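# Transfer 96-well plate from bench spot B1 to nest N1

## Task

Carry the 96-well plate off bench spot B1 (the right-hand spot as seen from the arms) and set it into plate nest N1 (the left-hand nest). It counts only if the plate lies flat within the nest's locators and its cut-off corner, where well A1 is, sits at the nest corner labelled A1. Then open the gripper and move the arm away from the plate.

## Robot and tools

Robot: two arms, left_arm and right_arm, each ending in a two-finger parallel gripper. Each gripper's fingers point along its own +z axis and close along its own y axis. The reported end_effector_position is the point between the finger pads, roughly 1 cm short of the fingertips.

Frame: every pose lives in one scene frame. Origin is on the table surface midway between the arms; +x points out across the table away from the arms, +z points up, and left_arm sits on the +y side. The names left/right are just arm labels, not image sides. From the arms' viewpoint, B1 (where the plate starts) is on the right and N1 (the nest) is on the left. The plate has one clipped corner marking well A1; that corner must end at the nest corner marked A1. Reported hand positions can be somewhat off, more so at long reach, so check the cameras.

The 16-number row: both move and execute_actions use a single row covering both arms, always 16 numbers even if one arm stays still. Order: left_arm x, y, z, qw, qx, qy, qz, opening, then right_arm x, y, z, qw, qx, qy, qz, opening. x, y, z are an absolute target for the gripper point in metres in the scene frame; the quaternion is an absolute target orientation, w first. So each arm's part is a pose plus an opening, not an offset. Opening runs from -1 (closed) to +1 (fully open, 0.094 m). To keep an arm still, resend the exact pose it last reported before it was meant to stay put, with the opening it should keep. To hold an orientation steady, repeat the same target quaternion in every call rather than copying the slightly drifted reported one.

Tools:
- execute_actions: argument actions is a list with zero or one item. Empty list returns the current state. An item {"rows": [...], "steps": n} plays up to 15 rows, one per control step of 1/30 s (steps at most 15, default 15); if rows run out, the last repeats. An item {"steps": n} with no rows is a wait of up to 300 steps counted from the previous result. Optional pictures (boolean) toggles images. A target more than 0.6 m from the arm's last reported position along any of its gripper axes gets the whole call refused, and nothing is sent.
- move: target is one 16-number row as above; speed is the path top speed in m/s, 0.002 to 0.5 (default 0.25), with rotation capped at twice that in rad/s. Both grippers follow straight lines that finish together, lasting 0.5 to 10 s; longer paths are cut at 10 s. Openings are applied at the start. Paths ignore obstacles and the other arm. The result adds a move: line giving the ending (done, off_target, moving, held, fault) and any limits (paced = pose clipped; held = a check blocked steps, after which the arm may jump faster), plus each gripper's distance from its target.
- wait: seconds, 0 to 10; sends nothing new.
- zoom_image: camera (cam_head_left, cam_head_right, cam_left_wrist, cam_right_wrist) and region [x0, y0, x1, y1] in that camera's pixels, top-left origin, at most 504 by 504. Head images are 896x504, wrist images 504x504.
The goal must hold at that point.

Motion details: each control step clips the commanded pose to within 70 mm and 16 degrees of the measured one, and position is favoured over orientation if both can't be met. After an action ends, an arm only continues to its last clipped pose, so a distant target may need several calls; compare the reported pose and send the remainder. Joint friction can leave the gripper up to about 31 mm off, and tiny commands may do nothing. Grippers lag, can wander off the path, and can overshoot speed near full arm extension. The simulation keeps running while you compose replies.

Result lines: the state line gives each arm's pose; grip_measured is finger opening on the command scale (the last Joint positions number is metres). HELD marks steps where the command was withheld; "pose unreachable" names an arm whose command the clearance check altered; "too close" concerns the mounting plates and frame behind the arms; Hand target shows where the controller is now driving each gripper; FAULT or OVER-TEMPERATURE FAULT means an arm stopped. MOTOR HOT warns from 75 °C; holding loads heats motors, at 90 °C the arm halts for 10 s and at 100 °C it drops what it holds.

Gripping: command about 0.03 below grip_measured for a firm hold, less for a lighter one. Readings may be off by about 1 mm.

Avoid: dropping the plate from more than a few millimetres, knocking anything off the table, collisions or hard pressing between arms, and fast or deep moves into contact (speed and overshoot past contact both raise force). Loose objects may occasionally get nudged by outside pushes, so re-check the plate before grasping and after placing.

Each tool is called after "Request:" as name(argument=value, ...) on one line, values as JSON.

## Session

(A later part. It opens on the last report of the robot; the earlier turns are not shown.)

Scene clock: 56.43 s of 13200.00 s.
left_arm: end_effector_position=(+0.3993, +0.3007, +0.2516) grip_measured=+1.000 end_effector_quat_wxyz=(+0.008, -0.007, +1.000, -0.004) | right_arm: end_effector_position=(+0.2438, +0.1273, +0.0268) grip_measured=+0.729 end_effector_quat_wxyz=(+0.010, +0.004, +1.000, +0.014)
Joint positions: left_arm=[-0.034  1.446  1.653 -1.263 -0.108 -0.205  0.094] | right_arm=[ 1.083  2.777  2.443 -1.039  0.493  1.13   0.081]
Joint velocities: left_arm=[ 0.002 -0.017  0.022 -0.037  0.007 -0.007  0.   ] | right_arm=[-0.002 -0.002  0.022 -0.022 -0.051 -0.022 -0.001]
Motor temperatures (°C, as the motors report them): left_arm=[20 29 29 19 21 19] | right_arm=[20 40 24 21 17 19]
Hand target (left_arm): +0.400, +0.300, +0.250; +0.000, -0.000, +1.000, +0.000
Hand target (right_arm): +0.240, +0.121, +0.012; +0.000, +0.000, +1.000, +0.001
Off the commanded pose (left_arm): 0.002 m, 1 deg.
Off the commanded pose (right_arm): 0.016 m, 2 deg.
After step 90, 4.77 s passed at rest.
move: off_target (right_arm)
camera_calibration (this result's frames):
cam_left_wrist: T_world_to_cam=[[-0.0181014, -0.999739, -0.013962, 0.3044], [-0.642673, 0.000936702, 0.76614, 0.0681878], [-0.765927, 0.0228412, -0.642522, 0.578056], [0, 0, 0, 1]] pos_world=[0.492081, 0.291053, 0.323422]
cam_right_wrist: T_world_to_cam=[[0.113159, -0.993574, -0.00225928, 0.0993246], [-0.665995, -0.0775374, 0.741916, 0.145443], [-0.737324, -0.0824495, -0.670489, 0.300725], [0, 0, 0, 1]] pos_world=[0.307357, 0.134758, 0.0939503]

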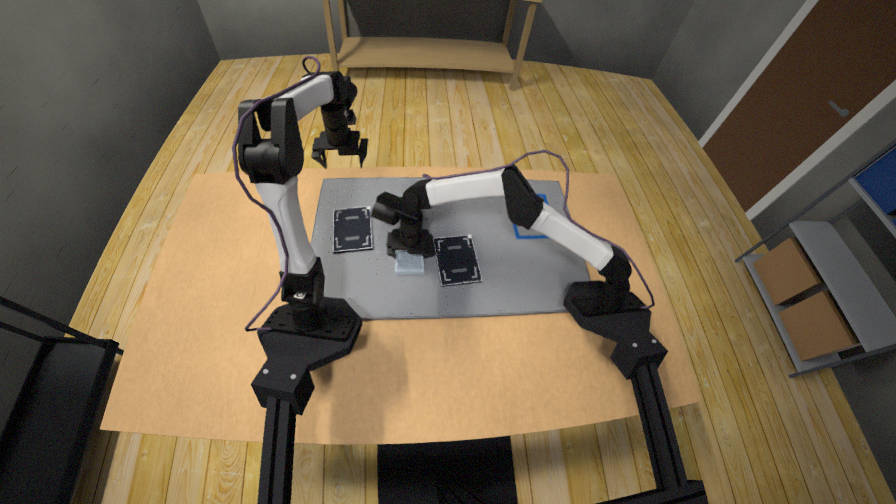

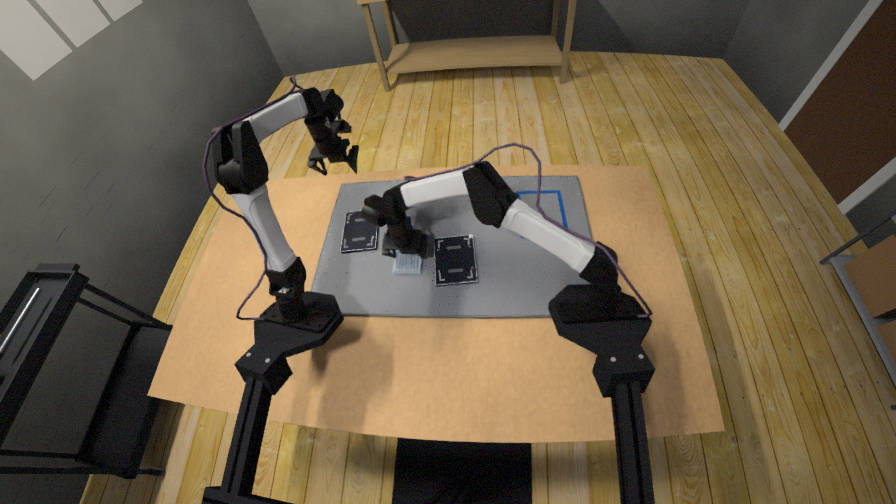

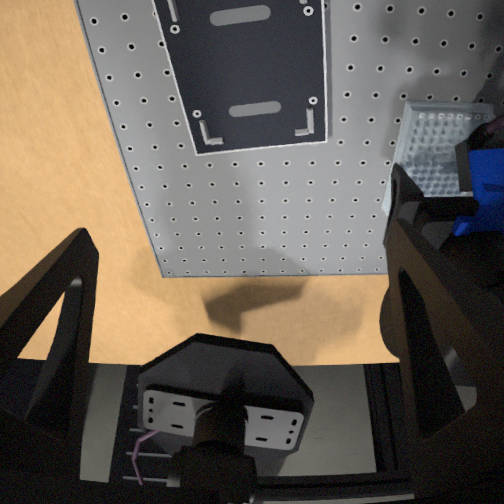

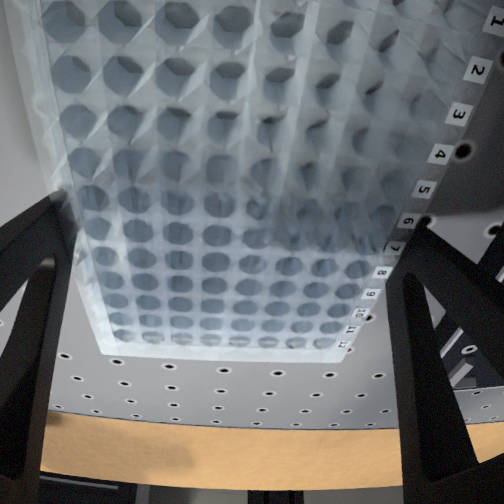

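Down. Release and lift.

Request:
move(target=[0.40,0.30,0.25,0,0,1,0,1,0.244,0.127,0.027,0,0,1,0,0.95], speed=0.05)

Request:
move(target=[0.40,0.30,0.25,0,0,1,0,1,0.244,0.127,0.13,0,0,1,0,0.95], speed=0.1)

Request:
move(target=[0.40,0.30,0.25,0,0,1,0,1,0.3,-0.4,0.2,0,0,1,0,0.95])

Request:
move(target=[0.34,0.13,0.15,0,0,1,0,1,0.3,-0.4,0.2,0,0,1,0,0.95])

Scene clock: 61.27 s of 13200.00 s.
left_arm: end_effector_position=(+0.3993, +0.3007, +0.2516) grip_measured=+1.000 end_effector_quat_wxyz=(+0.008, -0.007, +1.000, -0.004) | right_arm: end_effector_position=(+0.2512, +0.1298, +0.0376) grip_measured=+0.948 end_effector_quat_wxyz=(+0.009, +0.002, +1.000, +0.011)
Joint positions: left_arm=[-0.034  1.446  1.653 -1.263 -0.108 -0.205  0.094] | right_arm=[ 1.083  2.823  2.587 -1.146  0.493  1.13   0.092]
Joint velocities: left_arm=[ 0.002 -0.012 -0.007  0.051 -0.007  0.022  0.   ] | right_arm=[ 0.002  0.007  0.022 -0.081  0.007 -0.007 -0.   ]
Motor temperatures (°C, as the motors report them): left_arm=[20 29 30 19 21 19] | right_arm=[20 41 25 21 17 19]
Hand target (left_arm): +0.400, +0.300, +0.250; +0.000, -0.000, +1.000, +0.000
Hand target (right_arm): +0.244, +0.127, +0.027; +0.000, -0.000, +1.000, +0.001
Off the commanded pose (left_arm): 0.002 m, 1 deg.
Off the commanded pose (right_arm): 0.013 m, 2 deg.
After step 90, 0.83 s passed at rest.
move: off_target (right_arm)
camera_calibration (this result's frames):
cam_left_wrist: T_world_to_cam=[[-0.0181014, -0.999739, -0.013962, 0.3044], [-0.642673, 0.000936702, 0.76614, 0.0681878], [-0.765927, 0.0228412, -0.642522, 0.578056], [0, 0, 0, 1]] pos_world=[0.492081, 0.291053, 0.323422]
cam_right_wrist: T_world_to_cam=[[0.116679, -0.993161, 0.00407533, 0.0997927], [-0.663418, -0.0748849, 0.744493, 0.141491], [-0.739096, -0.0895703, -0.667618, 0.314846], [0, 0, 0, 1]] pos_world=[0.314925, 0.137907, 0.104452]

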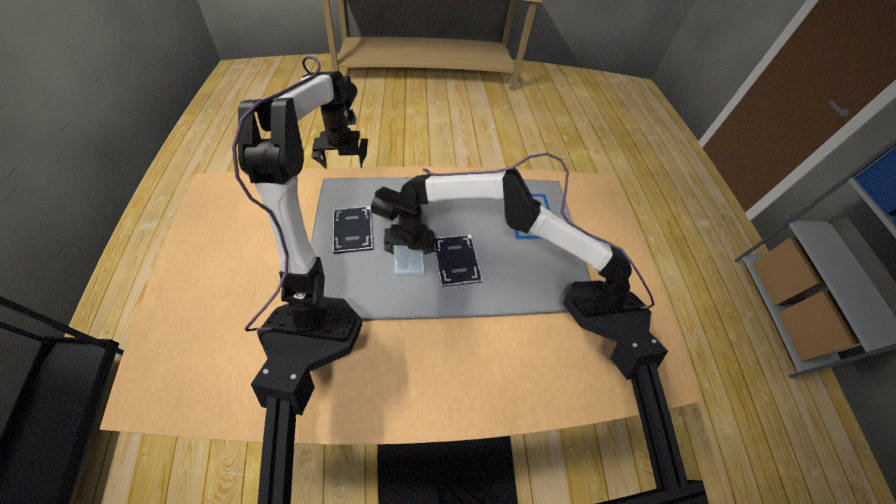

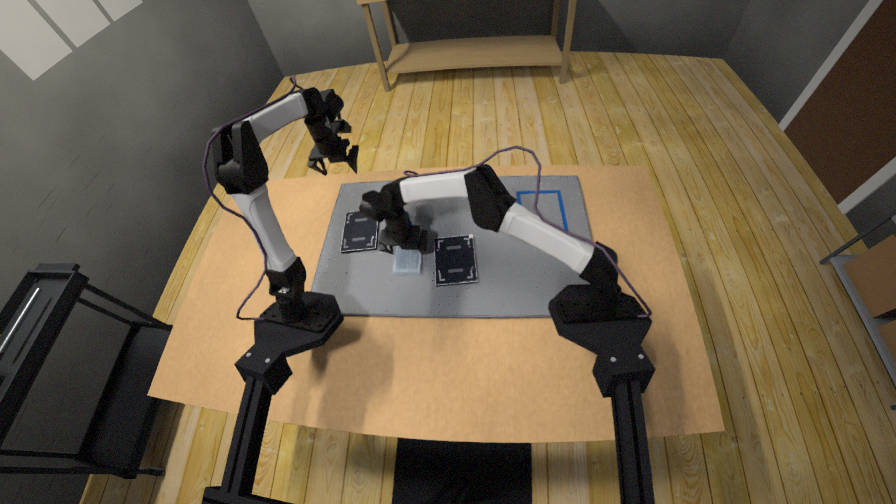

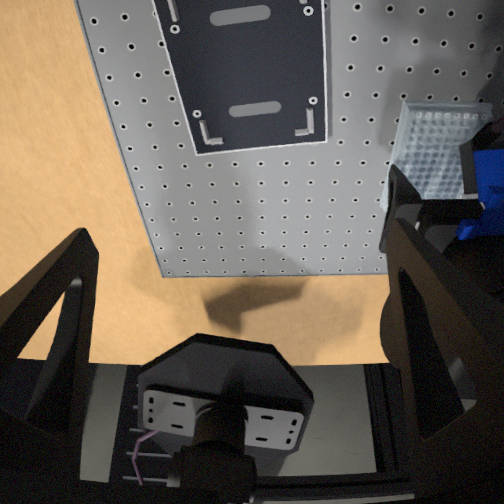

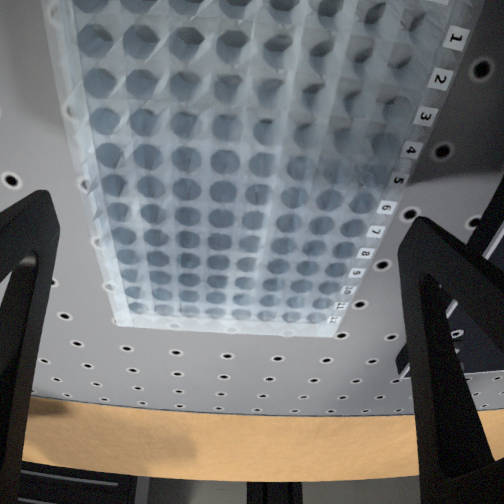

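Scene clock: 62.77 s of 13200.00 s.
left_arm: end_effector_position=(+0.3993, +0.3007, +0.2516) grip_measured=+1.000 end_effector_quat_wxyz=(+0.008, -0.007, +1.000, -0.004) | right_arm: end_effector_position=(+0.2406, +0.1293, +0.1238) grip_measured=+0.948 end_effector_quat_wxyz=(+0.002, -0.005, +1.000, +0.014)
Joint positions: left_arm=[-0.034  1.446  1.653 -1.263 -0.108 -0.205  0.094] | right_arm=[ 1.172  2.802  2.833 -1.459  0.493  1.215  0.092]
Joint velocities: left_arm=[ 0.012  0.017 -0.007  0.007  0.037 -0.037  0.   ] | right_arm=[-0.012 -0.017  0.007 -0.066 -0.051 -0.022  0.   ]
Motor temperatures (°C, as the motors report them): left_arm=[20 29 30 19 21 19] | right_arm=[20 42 25 21 17 19]
Hand target (left_arm): +0.400, +0.300, +0.250; +0.000, -0.000, +1.000, +0.000
Hand target (right_arm): +0.245, +0.128, +0.130; +0.007, +0.000, +1.000, +0.016
Off the commanded pose (left_arm): 0.002 m, 1 deg.
Off the commanded pose (right_arm): 0.007 m, 2 deg.
elbow stopped short (right arm): the move would have taken joint 3 (elbow) straighter than the controller allows; a more bent joint 3 avoids this.
move: done
camera_calibration (this result's frames):
cam_left_wrist: T_world_to_cam=[[-0.0181014, -0.999739, -0.013962, 0.3044], [-0.642673, 0.000936702, 0.76614, 0.0681878], [-0.765927, 0.0228412, -0.642522, 0.578056], [0, 0, 0, 1]] pos_world=[0.492081, 0.291053, 0.323422]
cam_right_wrist: T_world_to_cam=[[0.13077, -0.991404, -0.00404918, 0.0975994], [-0.652708, -0.0891674, 0.752344, 0.068554], [-0.746238, -0.0957411, -0.658758, 0.365972], [0, 0, 0, 1]] pos_world=[0.305085, 0.137912, 0.189906]

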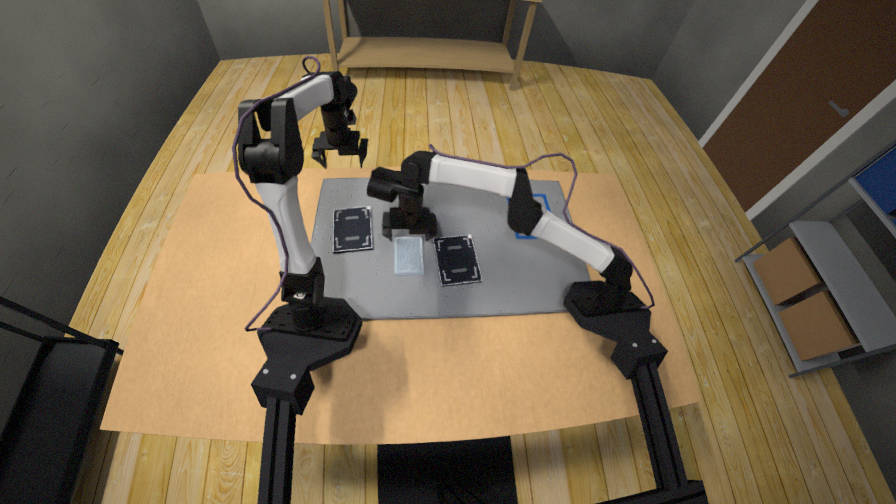

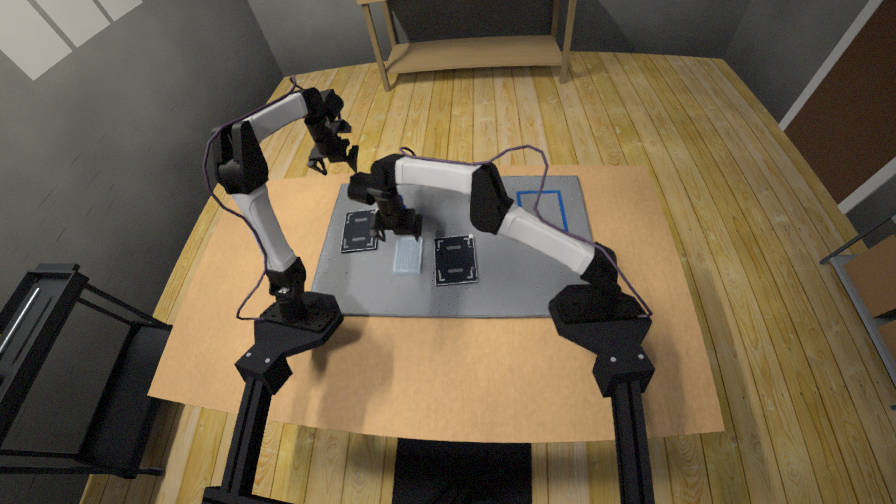

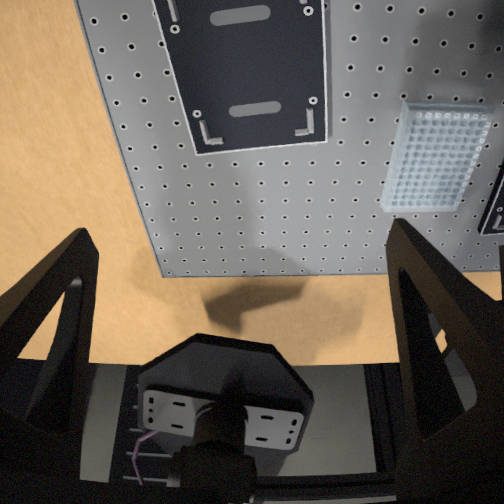

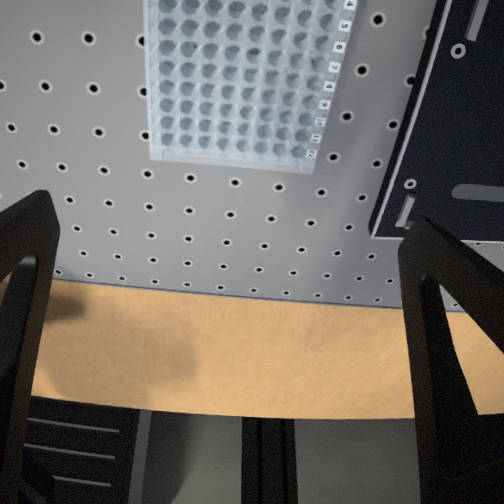

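Scene clock: 65.73 s of 13200.00 s.
left_arm: end_effector_position=(+0.3992, +0.3007, +0.2516) grip_measured=+1.000 end_effector_quat_wxyz=(+0.008, -0.007, +1.000, -0.004) | right_arm: end_effector_position=(+0.2965, -0.3978, +0.1994) grip_measured=+0.948 end_effector_quat_wxyz=(-0.007, +0.004, +1.000, +0.005)
Joint positions: left_arm=[-0.034  1.446  1.653 -1.264 -0.108 -0.205  0.094] | right_arm=[-0.219  1.018  0.95  -1.009 -0.018 -0.112  0.092]
Joint velocities: left_arm=[-0.007  0.012 -0.002 -0.081 -0.037 -0.051  0.   ] | right_arm=[-0.017 -0.007  0.002  0.007  0.007  0.081  0.   ]
Motor temperatures (°C, as the motors report them): left_arm=[20 29 30 19 21 19] | right_arm=[20 42 25 21 17 19]
Hand target (left_arm): +0.400, +0.300, +0.250; +0.000, -0.000, +1.000, +0.000
Hand target (right_arm): +0.299, -0.399, +0.203; -0.007, +0.005, +1.000, +0.007
Off the commanded pose (left_arm): 0.002 m, 1 deg.
Off the commanded pose (right_arm): 0.004 m, 1 deg.
move: done
camera_calibration (this result's frames):
cam_left_wrist: T_world_to_cam=[[-0.0181492, -0.999737, -0.0140278, 0.304451], [-0.642388, 0.000908517, 0.766379, 0.0679645], [-0.766165, 0.0229205, -0.642235, 0.577983], [0, 0, 0, 1]] pos_world=[0.492015, 0.291061, 0.323385]
cam_right_wrist: T_world_to_cam=[[0.113475, -0.993466, 0.0121624, -0.430981], [-0.639371, -0.063649, 0.766259, 0.00460915], [-0.760479, -0.0947277, -0.642416, 0.408423], [0, 0, 0, 1]] pos_world=[0.36245, -0.389183, 0.264088]

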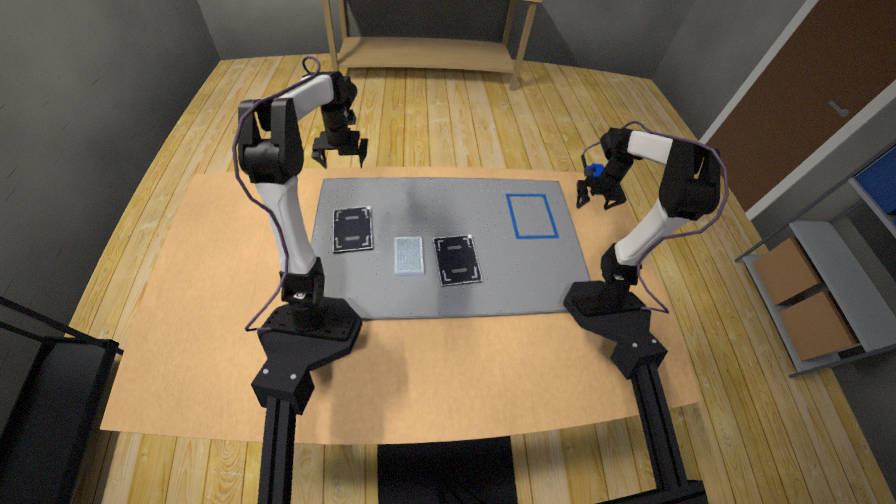

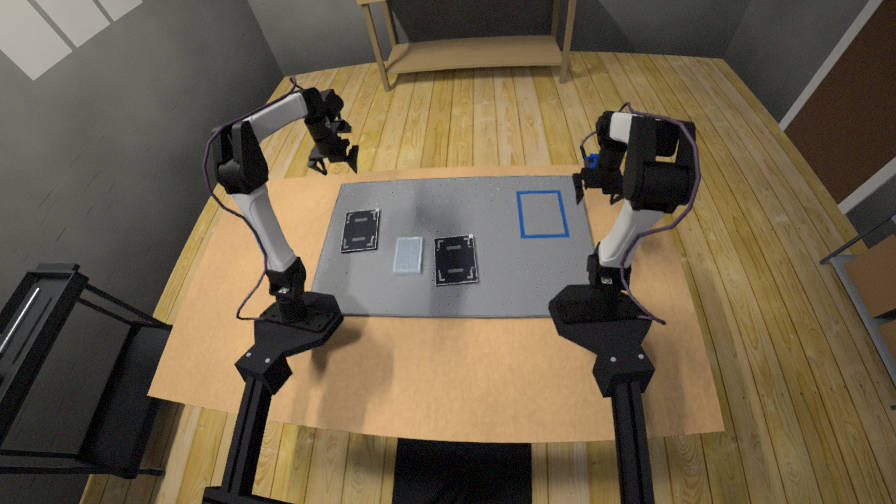

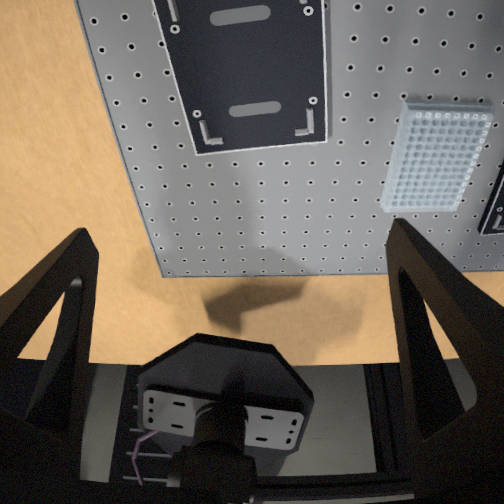

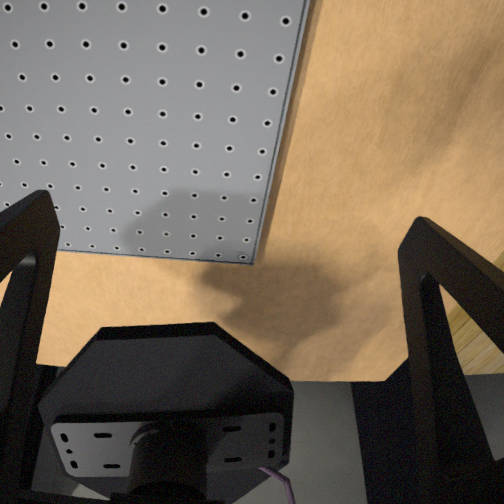

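Scene clock: 67.20 s of 13200.00 s.
left_arm: end_effector_position=(+0.3347, +0.1320, +0.1514) grip_measured=+1.000 end_effector_quat_wxyz=(-0.010, +0.008, +1.000, +0.005) | right_arm: end_effector_position=(+0.2977, -0.3980, +0.1994) grip_measured=+0.948 end_effector_quat_wxyz=(-0.005, +0.002, +1.000, +0.004)
Joint positions: left_arm=[-0.563  1.697  1.444 -0.956 -0.338 -0.675  0.094] | right_arm=[-0.219  1.018  0.95  -1.004 -0.018 -0.115  0.092]
Joint velocities: left_arm=[-0.012 -0.002 -0.007 -0.037 -0.022 -0.022  0.   ] | right_arm=[ 0.012  0.007  0.012 -0.007 -0.007 -0.022 -0.001]
Motor temperatures (°C, as the motors report them): left_arm=[20 29 30 19 21 19] | right_arm=[20 42 25 21 17 19]
Hand target (left_arm): +0.337, +0.130, +0.150; -0.001, +0.001, +1.000, +0.004
Hand target (right_arm): +0.300, -0.400, +0.200; -0.000, +0.000, +1.000, +0.000
Off the commanded pose (left_arm): 0.006 m, 1 deg.
Off the commanded pose (right_arm): 0.003 m, 1 deg.
move: done
camera_calibration (this result's frames):
cam_left_wrist: T_world_to_cam=[[-0.0482637, -0.998402, -0.0293873, 0.145441], [-0.615551, 0.00655994, 0.78807, 0.0904999], [-0.786618, 0.0561246, -0.614884, 0.466323], [0, 0, 0, 1]] pos_world=[0.429545, 0.118443, 0.219688]
cam_right_wrist: T_world_to_cam=[[0.116875, -0.993058, 0.0132761, -0.432334], [-0.642934, -0.0654665, 0.763118, 0.00635027], [-0.756952, -0.0977254, -0.646122, 0.407815], [0, 0, 0, 1]] pos_world=[0.363308, -0.389064, 0.264392]

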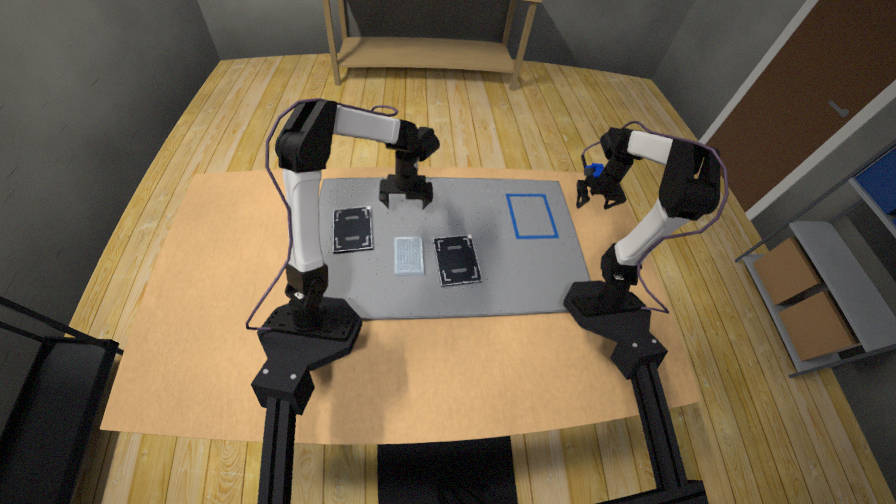

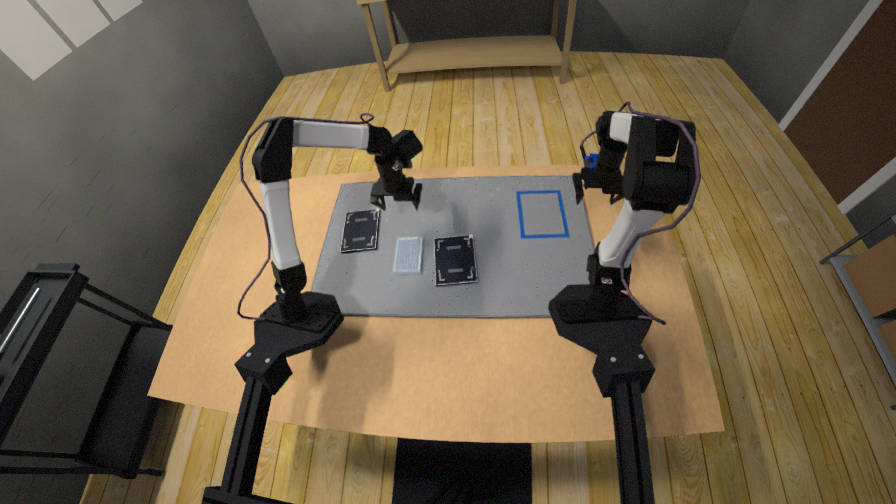

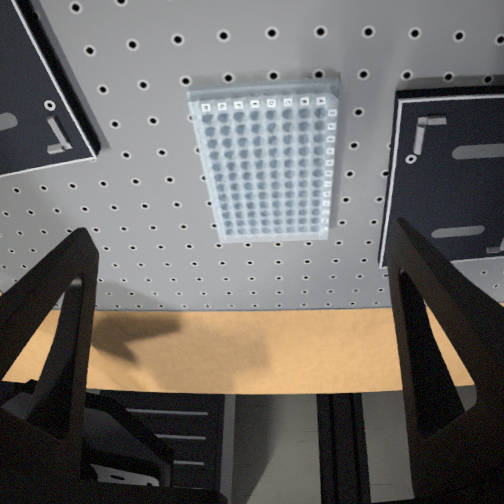

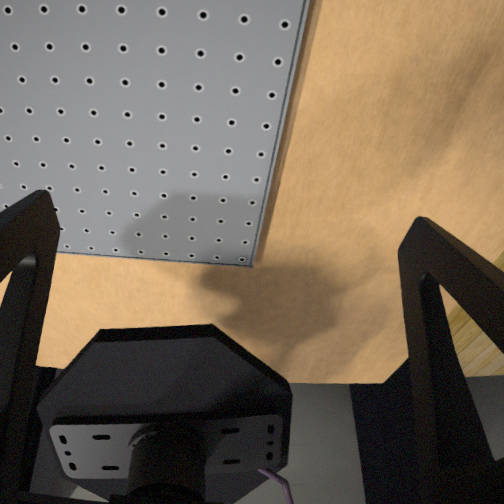

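Request:
move(target=[0.255,0.117,0.07,0,0,1,0,1,0.3,-0.4,0.2,0,0,1,0,0.95], speed=0.1)

Scene clock: 70.90 s of 13200.00 s.
left_arm: end_effector_position=(+0.2589, +0.1183, +0.0740) grip_measured=+1.000 end_effector_quat_wxyz=(-0.002, +0.000, +1.000, -0.002) | right_arm: end_effector_position=(+0.2977, -0.3980, +0.1994) grip_measured=+0.948 end_effector_quat_wxyz=(-0.005, +0.002, +1.000, +0.004)
Joint positions: left_arm=[-0.654  1.738  1.061 -0.542 -0.37  -0.773  0.094] | right_arm=[-0.219  1.018  0.95  -1.004 -0.018 -0.115  0.092]
Joint velocities: left_arm=[ 0.012 -0.017 -0.007  0.007  0.007 -0.022  0.   ] | right_arm=[ 0.007  0.002 -0.007  0.066 -0.022  0.022 -0.   ]
Motor temperatures (°C, as the motors report them): left_arm=[20 29 30 19 21 19] | right_arm=[20 41 25 21 17 19]
Hand target (left_arm): +0.255, +0.117, +0.070; -0.000, +0.000, +1.000, +0.001
Hand target (right_arm): +0.300, -0.400, +0.200; -0.000, +0.000, +1.000, +0.000
Off the commanded pose (left_arm): 0.006 m, 0 deg.
Off the commanded pose (right_arm): 0.003 m, 1 deg.
move: done
camera_calibration (this result's frames):
cam_left_wrist: T_world_to_cam=[[-0.0333635, -0.999292, -0.0174065, 0.121142], [-0.626976, 0.00736358, 0.779004, 0.108413], [-0.778324, 0.0369037, -0.626777, 0.360931], [0, 0, 0, 1]] pos_world=[0.352935, 0.106938, 0.143878]
cam_right_wrist: T_world_to_cam=[[0.116875, -0.993058, 0.0132761, -0.432334], [-0.642934, -0.0654665, 0.763118, 0.00635027], [-0.756952, -0.0977254, -0.646122, 0.407815], [0, 0, 0, 1]] pos_world=[0.363308, -0.389064, 0.264392]

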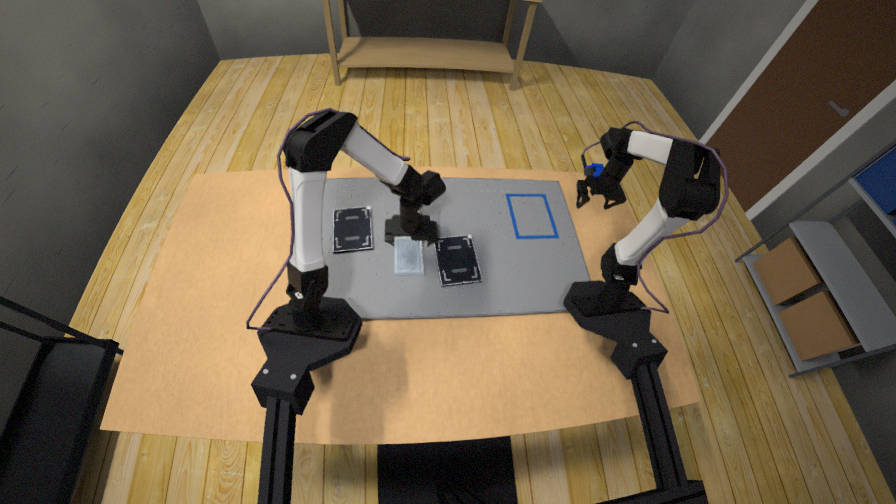

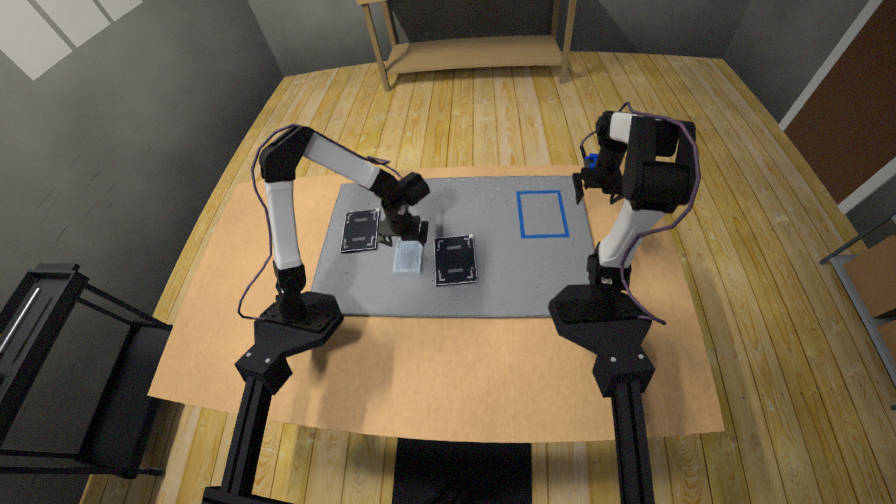

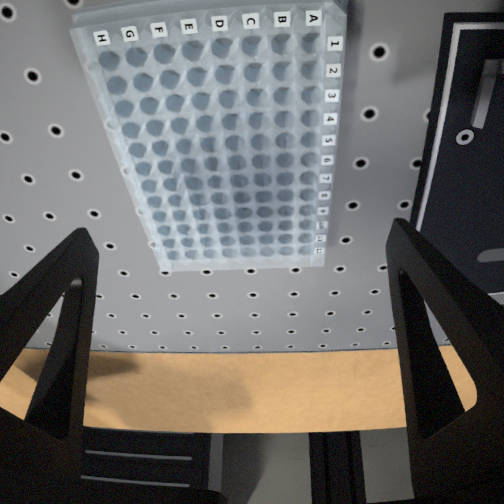

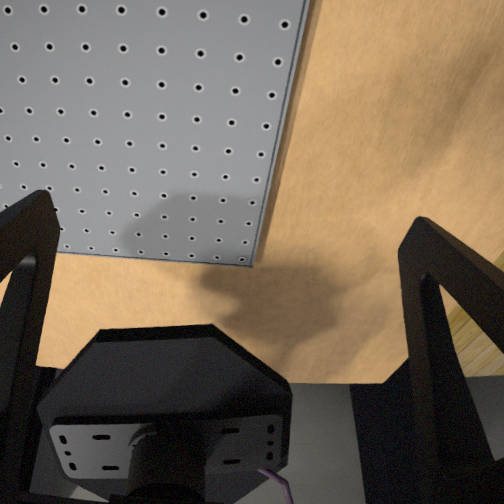

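Request:
move(target=[0.252,0.123,0.045,0,-0.035,0.9994,0,1,0.3,-0.4,0.2,0,0,1,0,0.95], speed=0.04)

Scene clock: 76.63 s of 13200.00 s.
left_arm: end_effector_position=(+0.2563, +0.1189, +0.0523) grip_measured=+1.000 end_effector_quat_wxyz=(+0.005, -0.028, +1.000, -0.004) | right_arm: end_effector_position=(+0.2977, -0.3980, +0.1994) grip_measured=+0.948 end_effector_quat_wxyz=(-0.005, +0.002, +1.000, +0.004)
Joint positions: left_arm=[-0.637  1.784  1.018 -0.432 -0.371 -0.807  0.094] | right_arm=[-0.219  1.018  0.95  -1.004 -0.018 -0.115  0.092]
Joint velocities: left_arm=[ 0.017 -0.007  0.007 -0.022  0.007 -0.081  0.   ] | right_arm=[ 0.002  0.007  0.007  0.037 -0.007 -0.007 -0.001]
Motor temperatures (°C, as the motors report them): left_arm=[21 29 29 19 21 19] | right_arm=[20 40 26 21 17 19]
Hand target (left_arm): +0.252, +0.123, +0.045; -0.000, -0.035, +0.999, -0.000
Hand target (right_arm): +0.300, -0.400, +0.200; -0.000, +0.000, +1.000, +0.000
Off the commanded pose (left_arm): 0.009 m, 1 deg.
Off the commanded pose (right_arm): 0.003 m, 1 deg.
After step 90, 1.43 s passed at rest.
move: done
camera_calibration (this result's frames):
cam_left_wrist: T_world_to_cam=[[0.024265, -0.999628, -0.0124481, 0.106325], [-0.63758, -0.025065, 0.769976, 0.130731], [-0.770002, -0.0107468, -0.637951, 0.349445], [0, 0, 0, 1]] pos_world=[0.349844, 0.113317, 0.123592]
cam_right_wrist: T_world_to_cam=[[0.116875, -0.993058, 0.0132761, -0.432334], [-0.642934, -0.0654665, 0.763118, 0.00635027], [-0.756952, -0.0977254, -0.646122, 0.407815], [0, 0, 0, 1]] pos_world=[0.363308, -0.389064, 0.264392]

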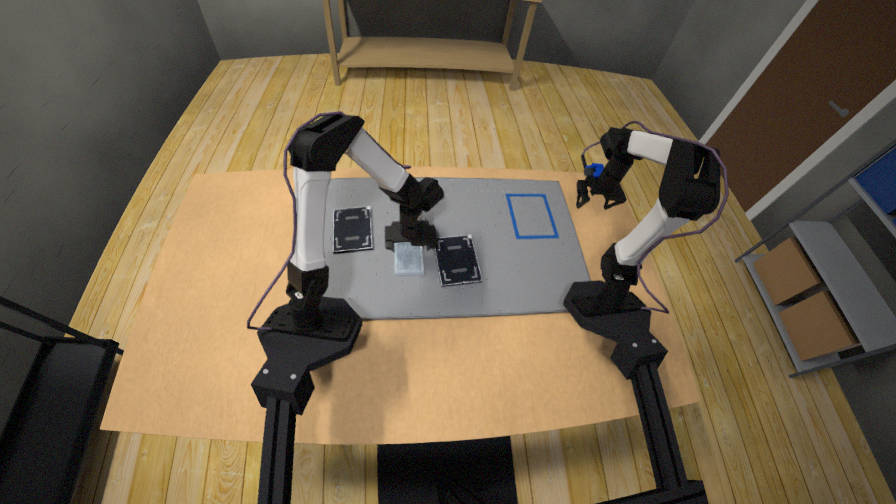

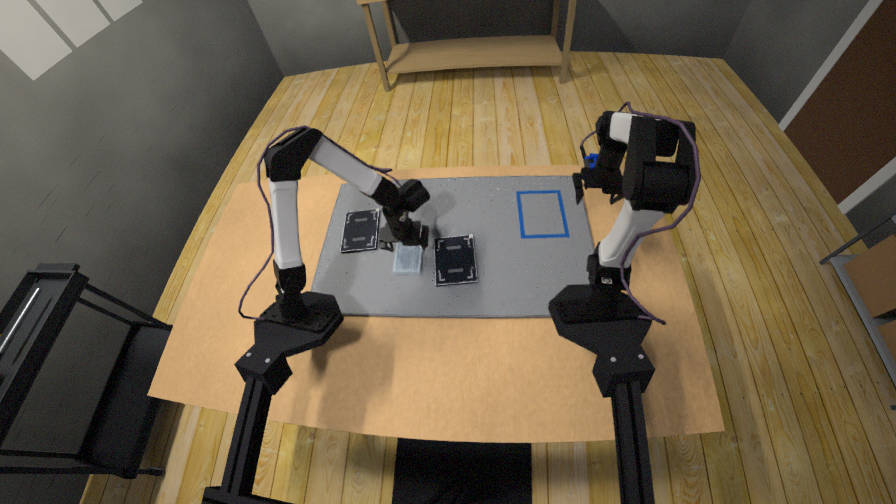

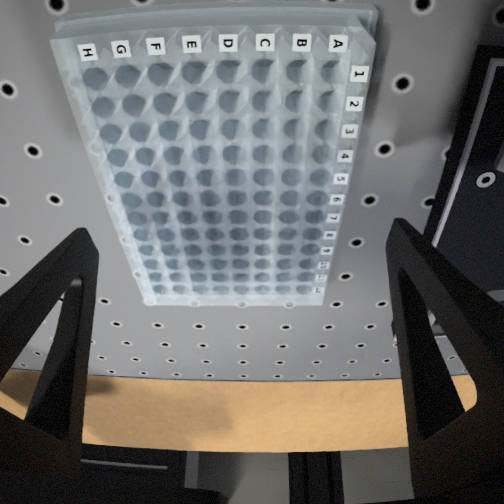

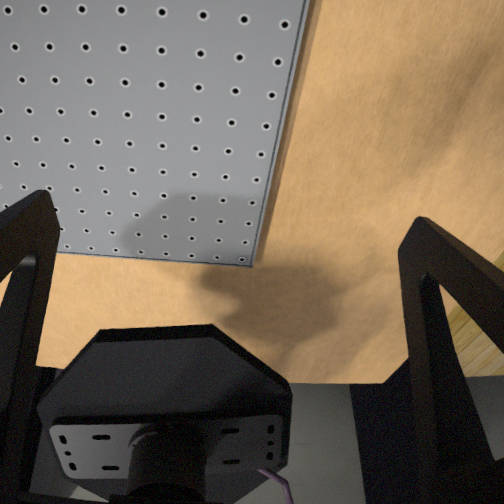

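Request:
move(target=[0.25,0.132,0.014,0,-0.055,0.9985,0,1,0.3,-0.4,0.2,0,0,1,0,0.95], speed=0.02)

Scene clock: 81.47 s of 13200.00 s.
left_arm: end_effector_position=(+0.2562, +0.1269, +0.0221) grip_measured=+1.000 end_effector_quat_wxyz=(+0.007, -0.054, +0.999, -0.004) | right_arm: end_effector_position=(+0.2977, -0.3980, +0.1994) grip_measured=+0.948 end_effector_quat_wxyz=(-0.005, +0.002, +1.000, +0.004)
Joint positions: left_arm=[-0.588  1.852  0.978 -0.302 -0.356 -0.808  0.094] | right_arm=[-0.219  1.018  0.95  -1.004 -0.018 -0.115  0.092]
Joint velocities: left_arm=[-0.002  0.007  0.017  0.022  0.007  0.022  0.   ] | right_arm=[ 0.007 -0.002 -0.002 -0.022 -0.037 -0.081 -0.   ]
Motor temperatures (°C, as the motors report them): left_arm=[21 29 28 19 21 19] | right_arm=[19 39 26 21 17 19]
Hand target (left_arm): +0.250, +0.132, +0.014; -0.000, -0.055, +0.998, -0.000
Hand target (right_arm): +0.300, -0.400, +0.200; -0.000, +0.000, +1.000, +0.000
Off the commanded pose (left_arm): 0.011 m, 1 deg.
Off the commanded pose (right_arm): 0.003 m, 1 deg.
move: off_target (left_arm)
camera_calibration (this result's frames):
cam_left_wrist: T_world_to_cam=[[0.0744924, -0.997154, -0.011614, 0.100756], [-0.63898, -0.0566699, 0.767133, 0.158558], [-0.765608, -0.0497245, -0.641383, 0.334036], [0, 0, 0, 1]] pos_world=[0.34955, 0.126065, 0.0937798]
cam_right_wrist: T_world_to_cam=[[0.116875, -0.993058, 0.0132761, -0.432334], [-0.642934, -0.0654665, 0.763118, 0.00635027], [-0.756952, -0.0977254, -0.646122, 0.407815], [0, 0, 0, 1]] pos_world=[0.363308, -0.389064, 0.264392]

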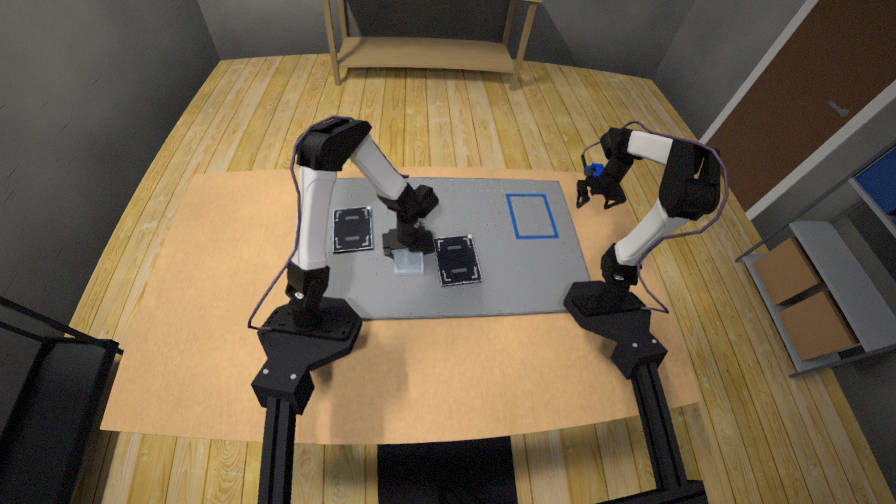

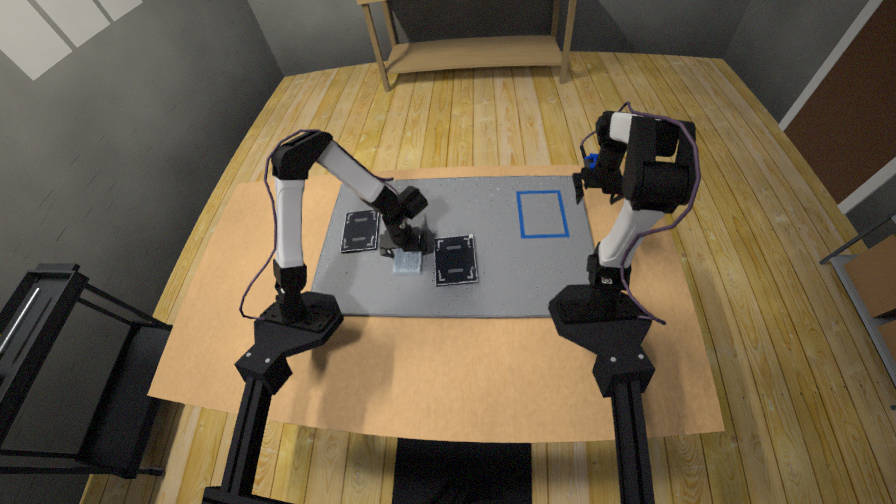

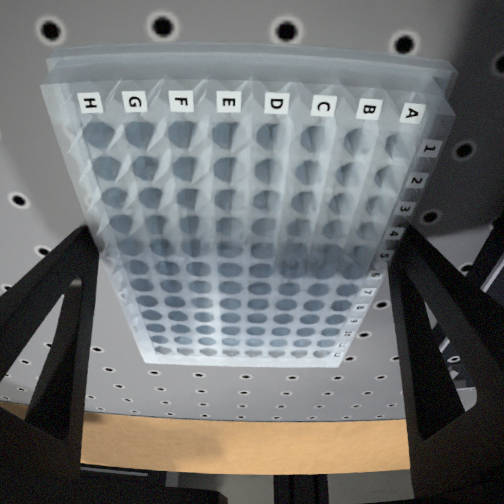

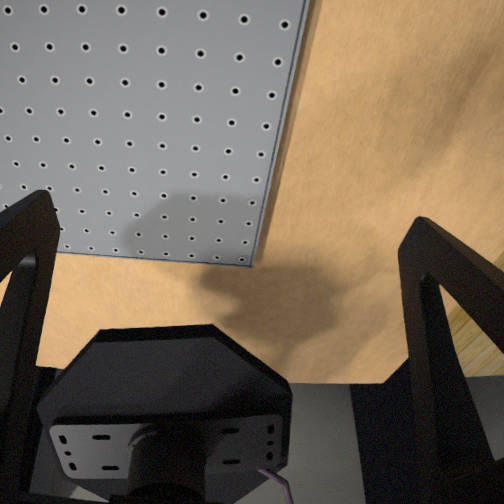

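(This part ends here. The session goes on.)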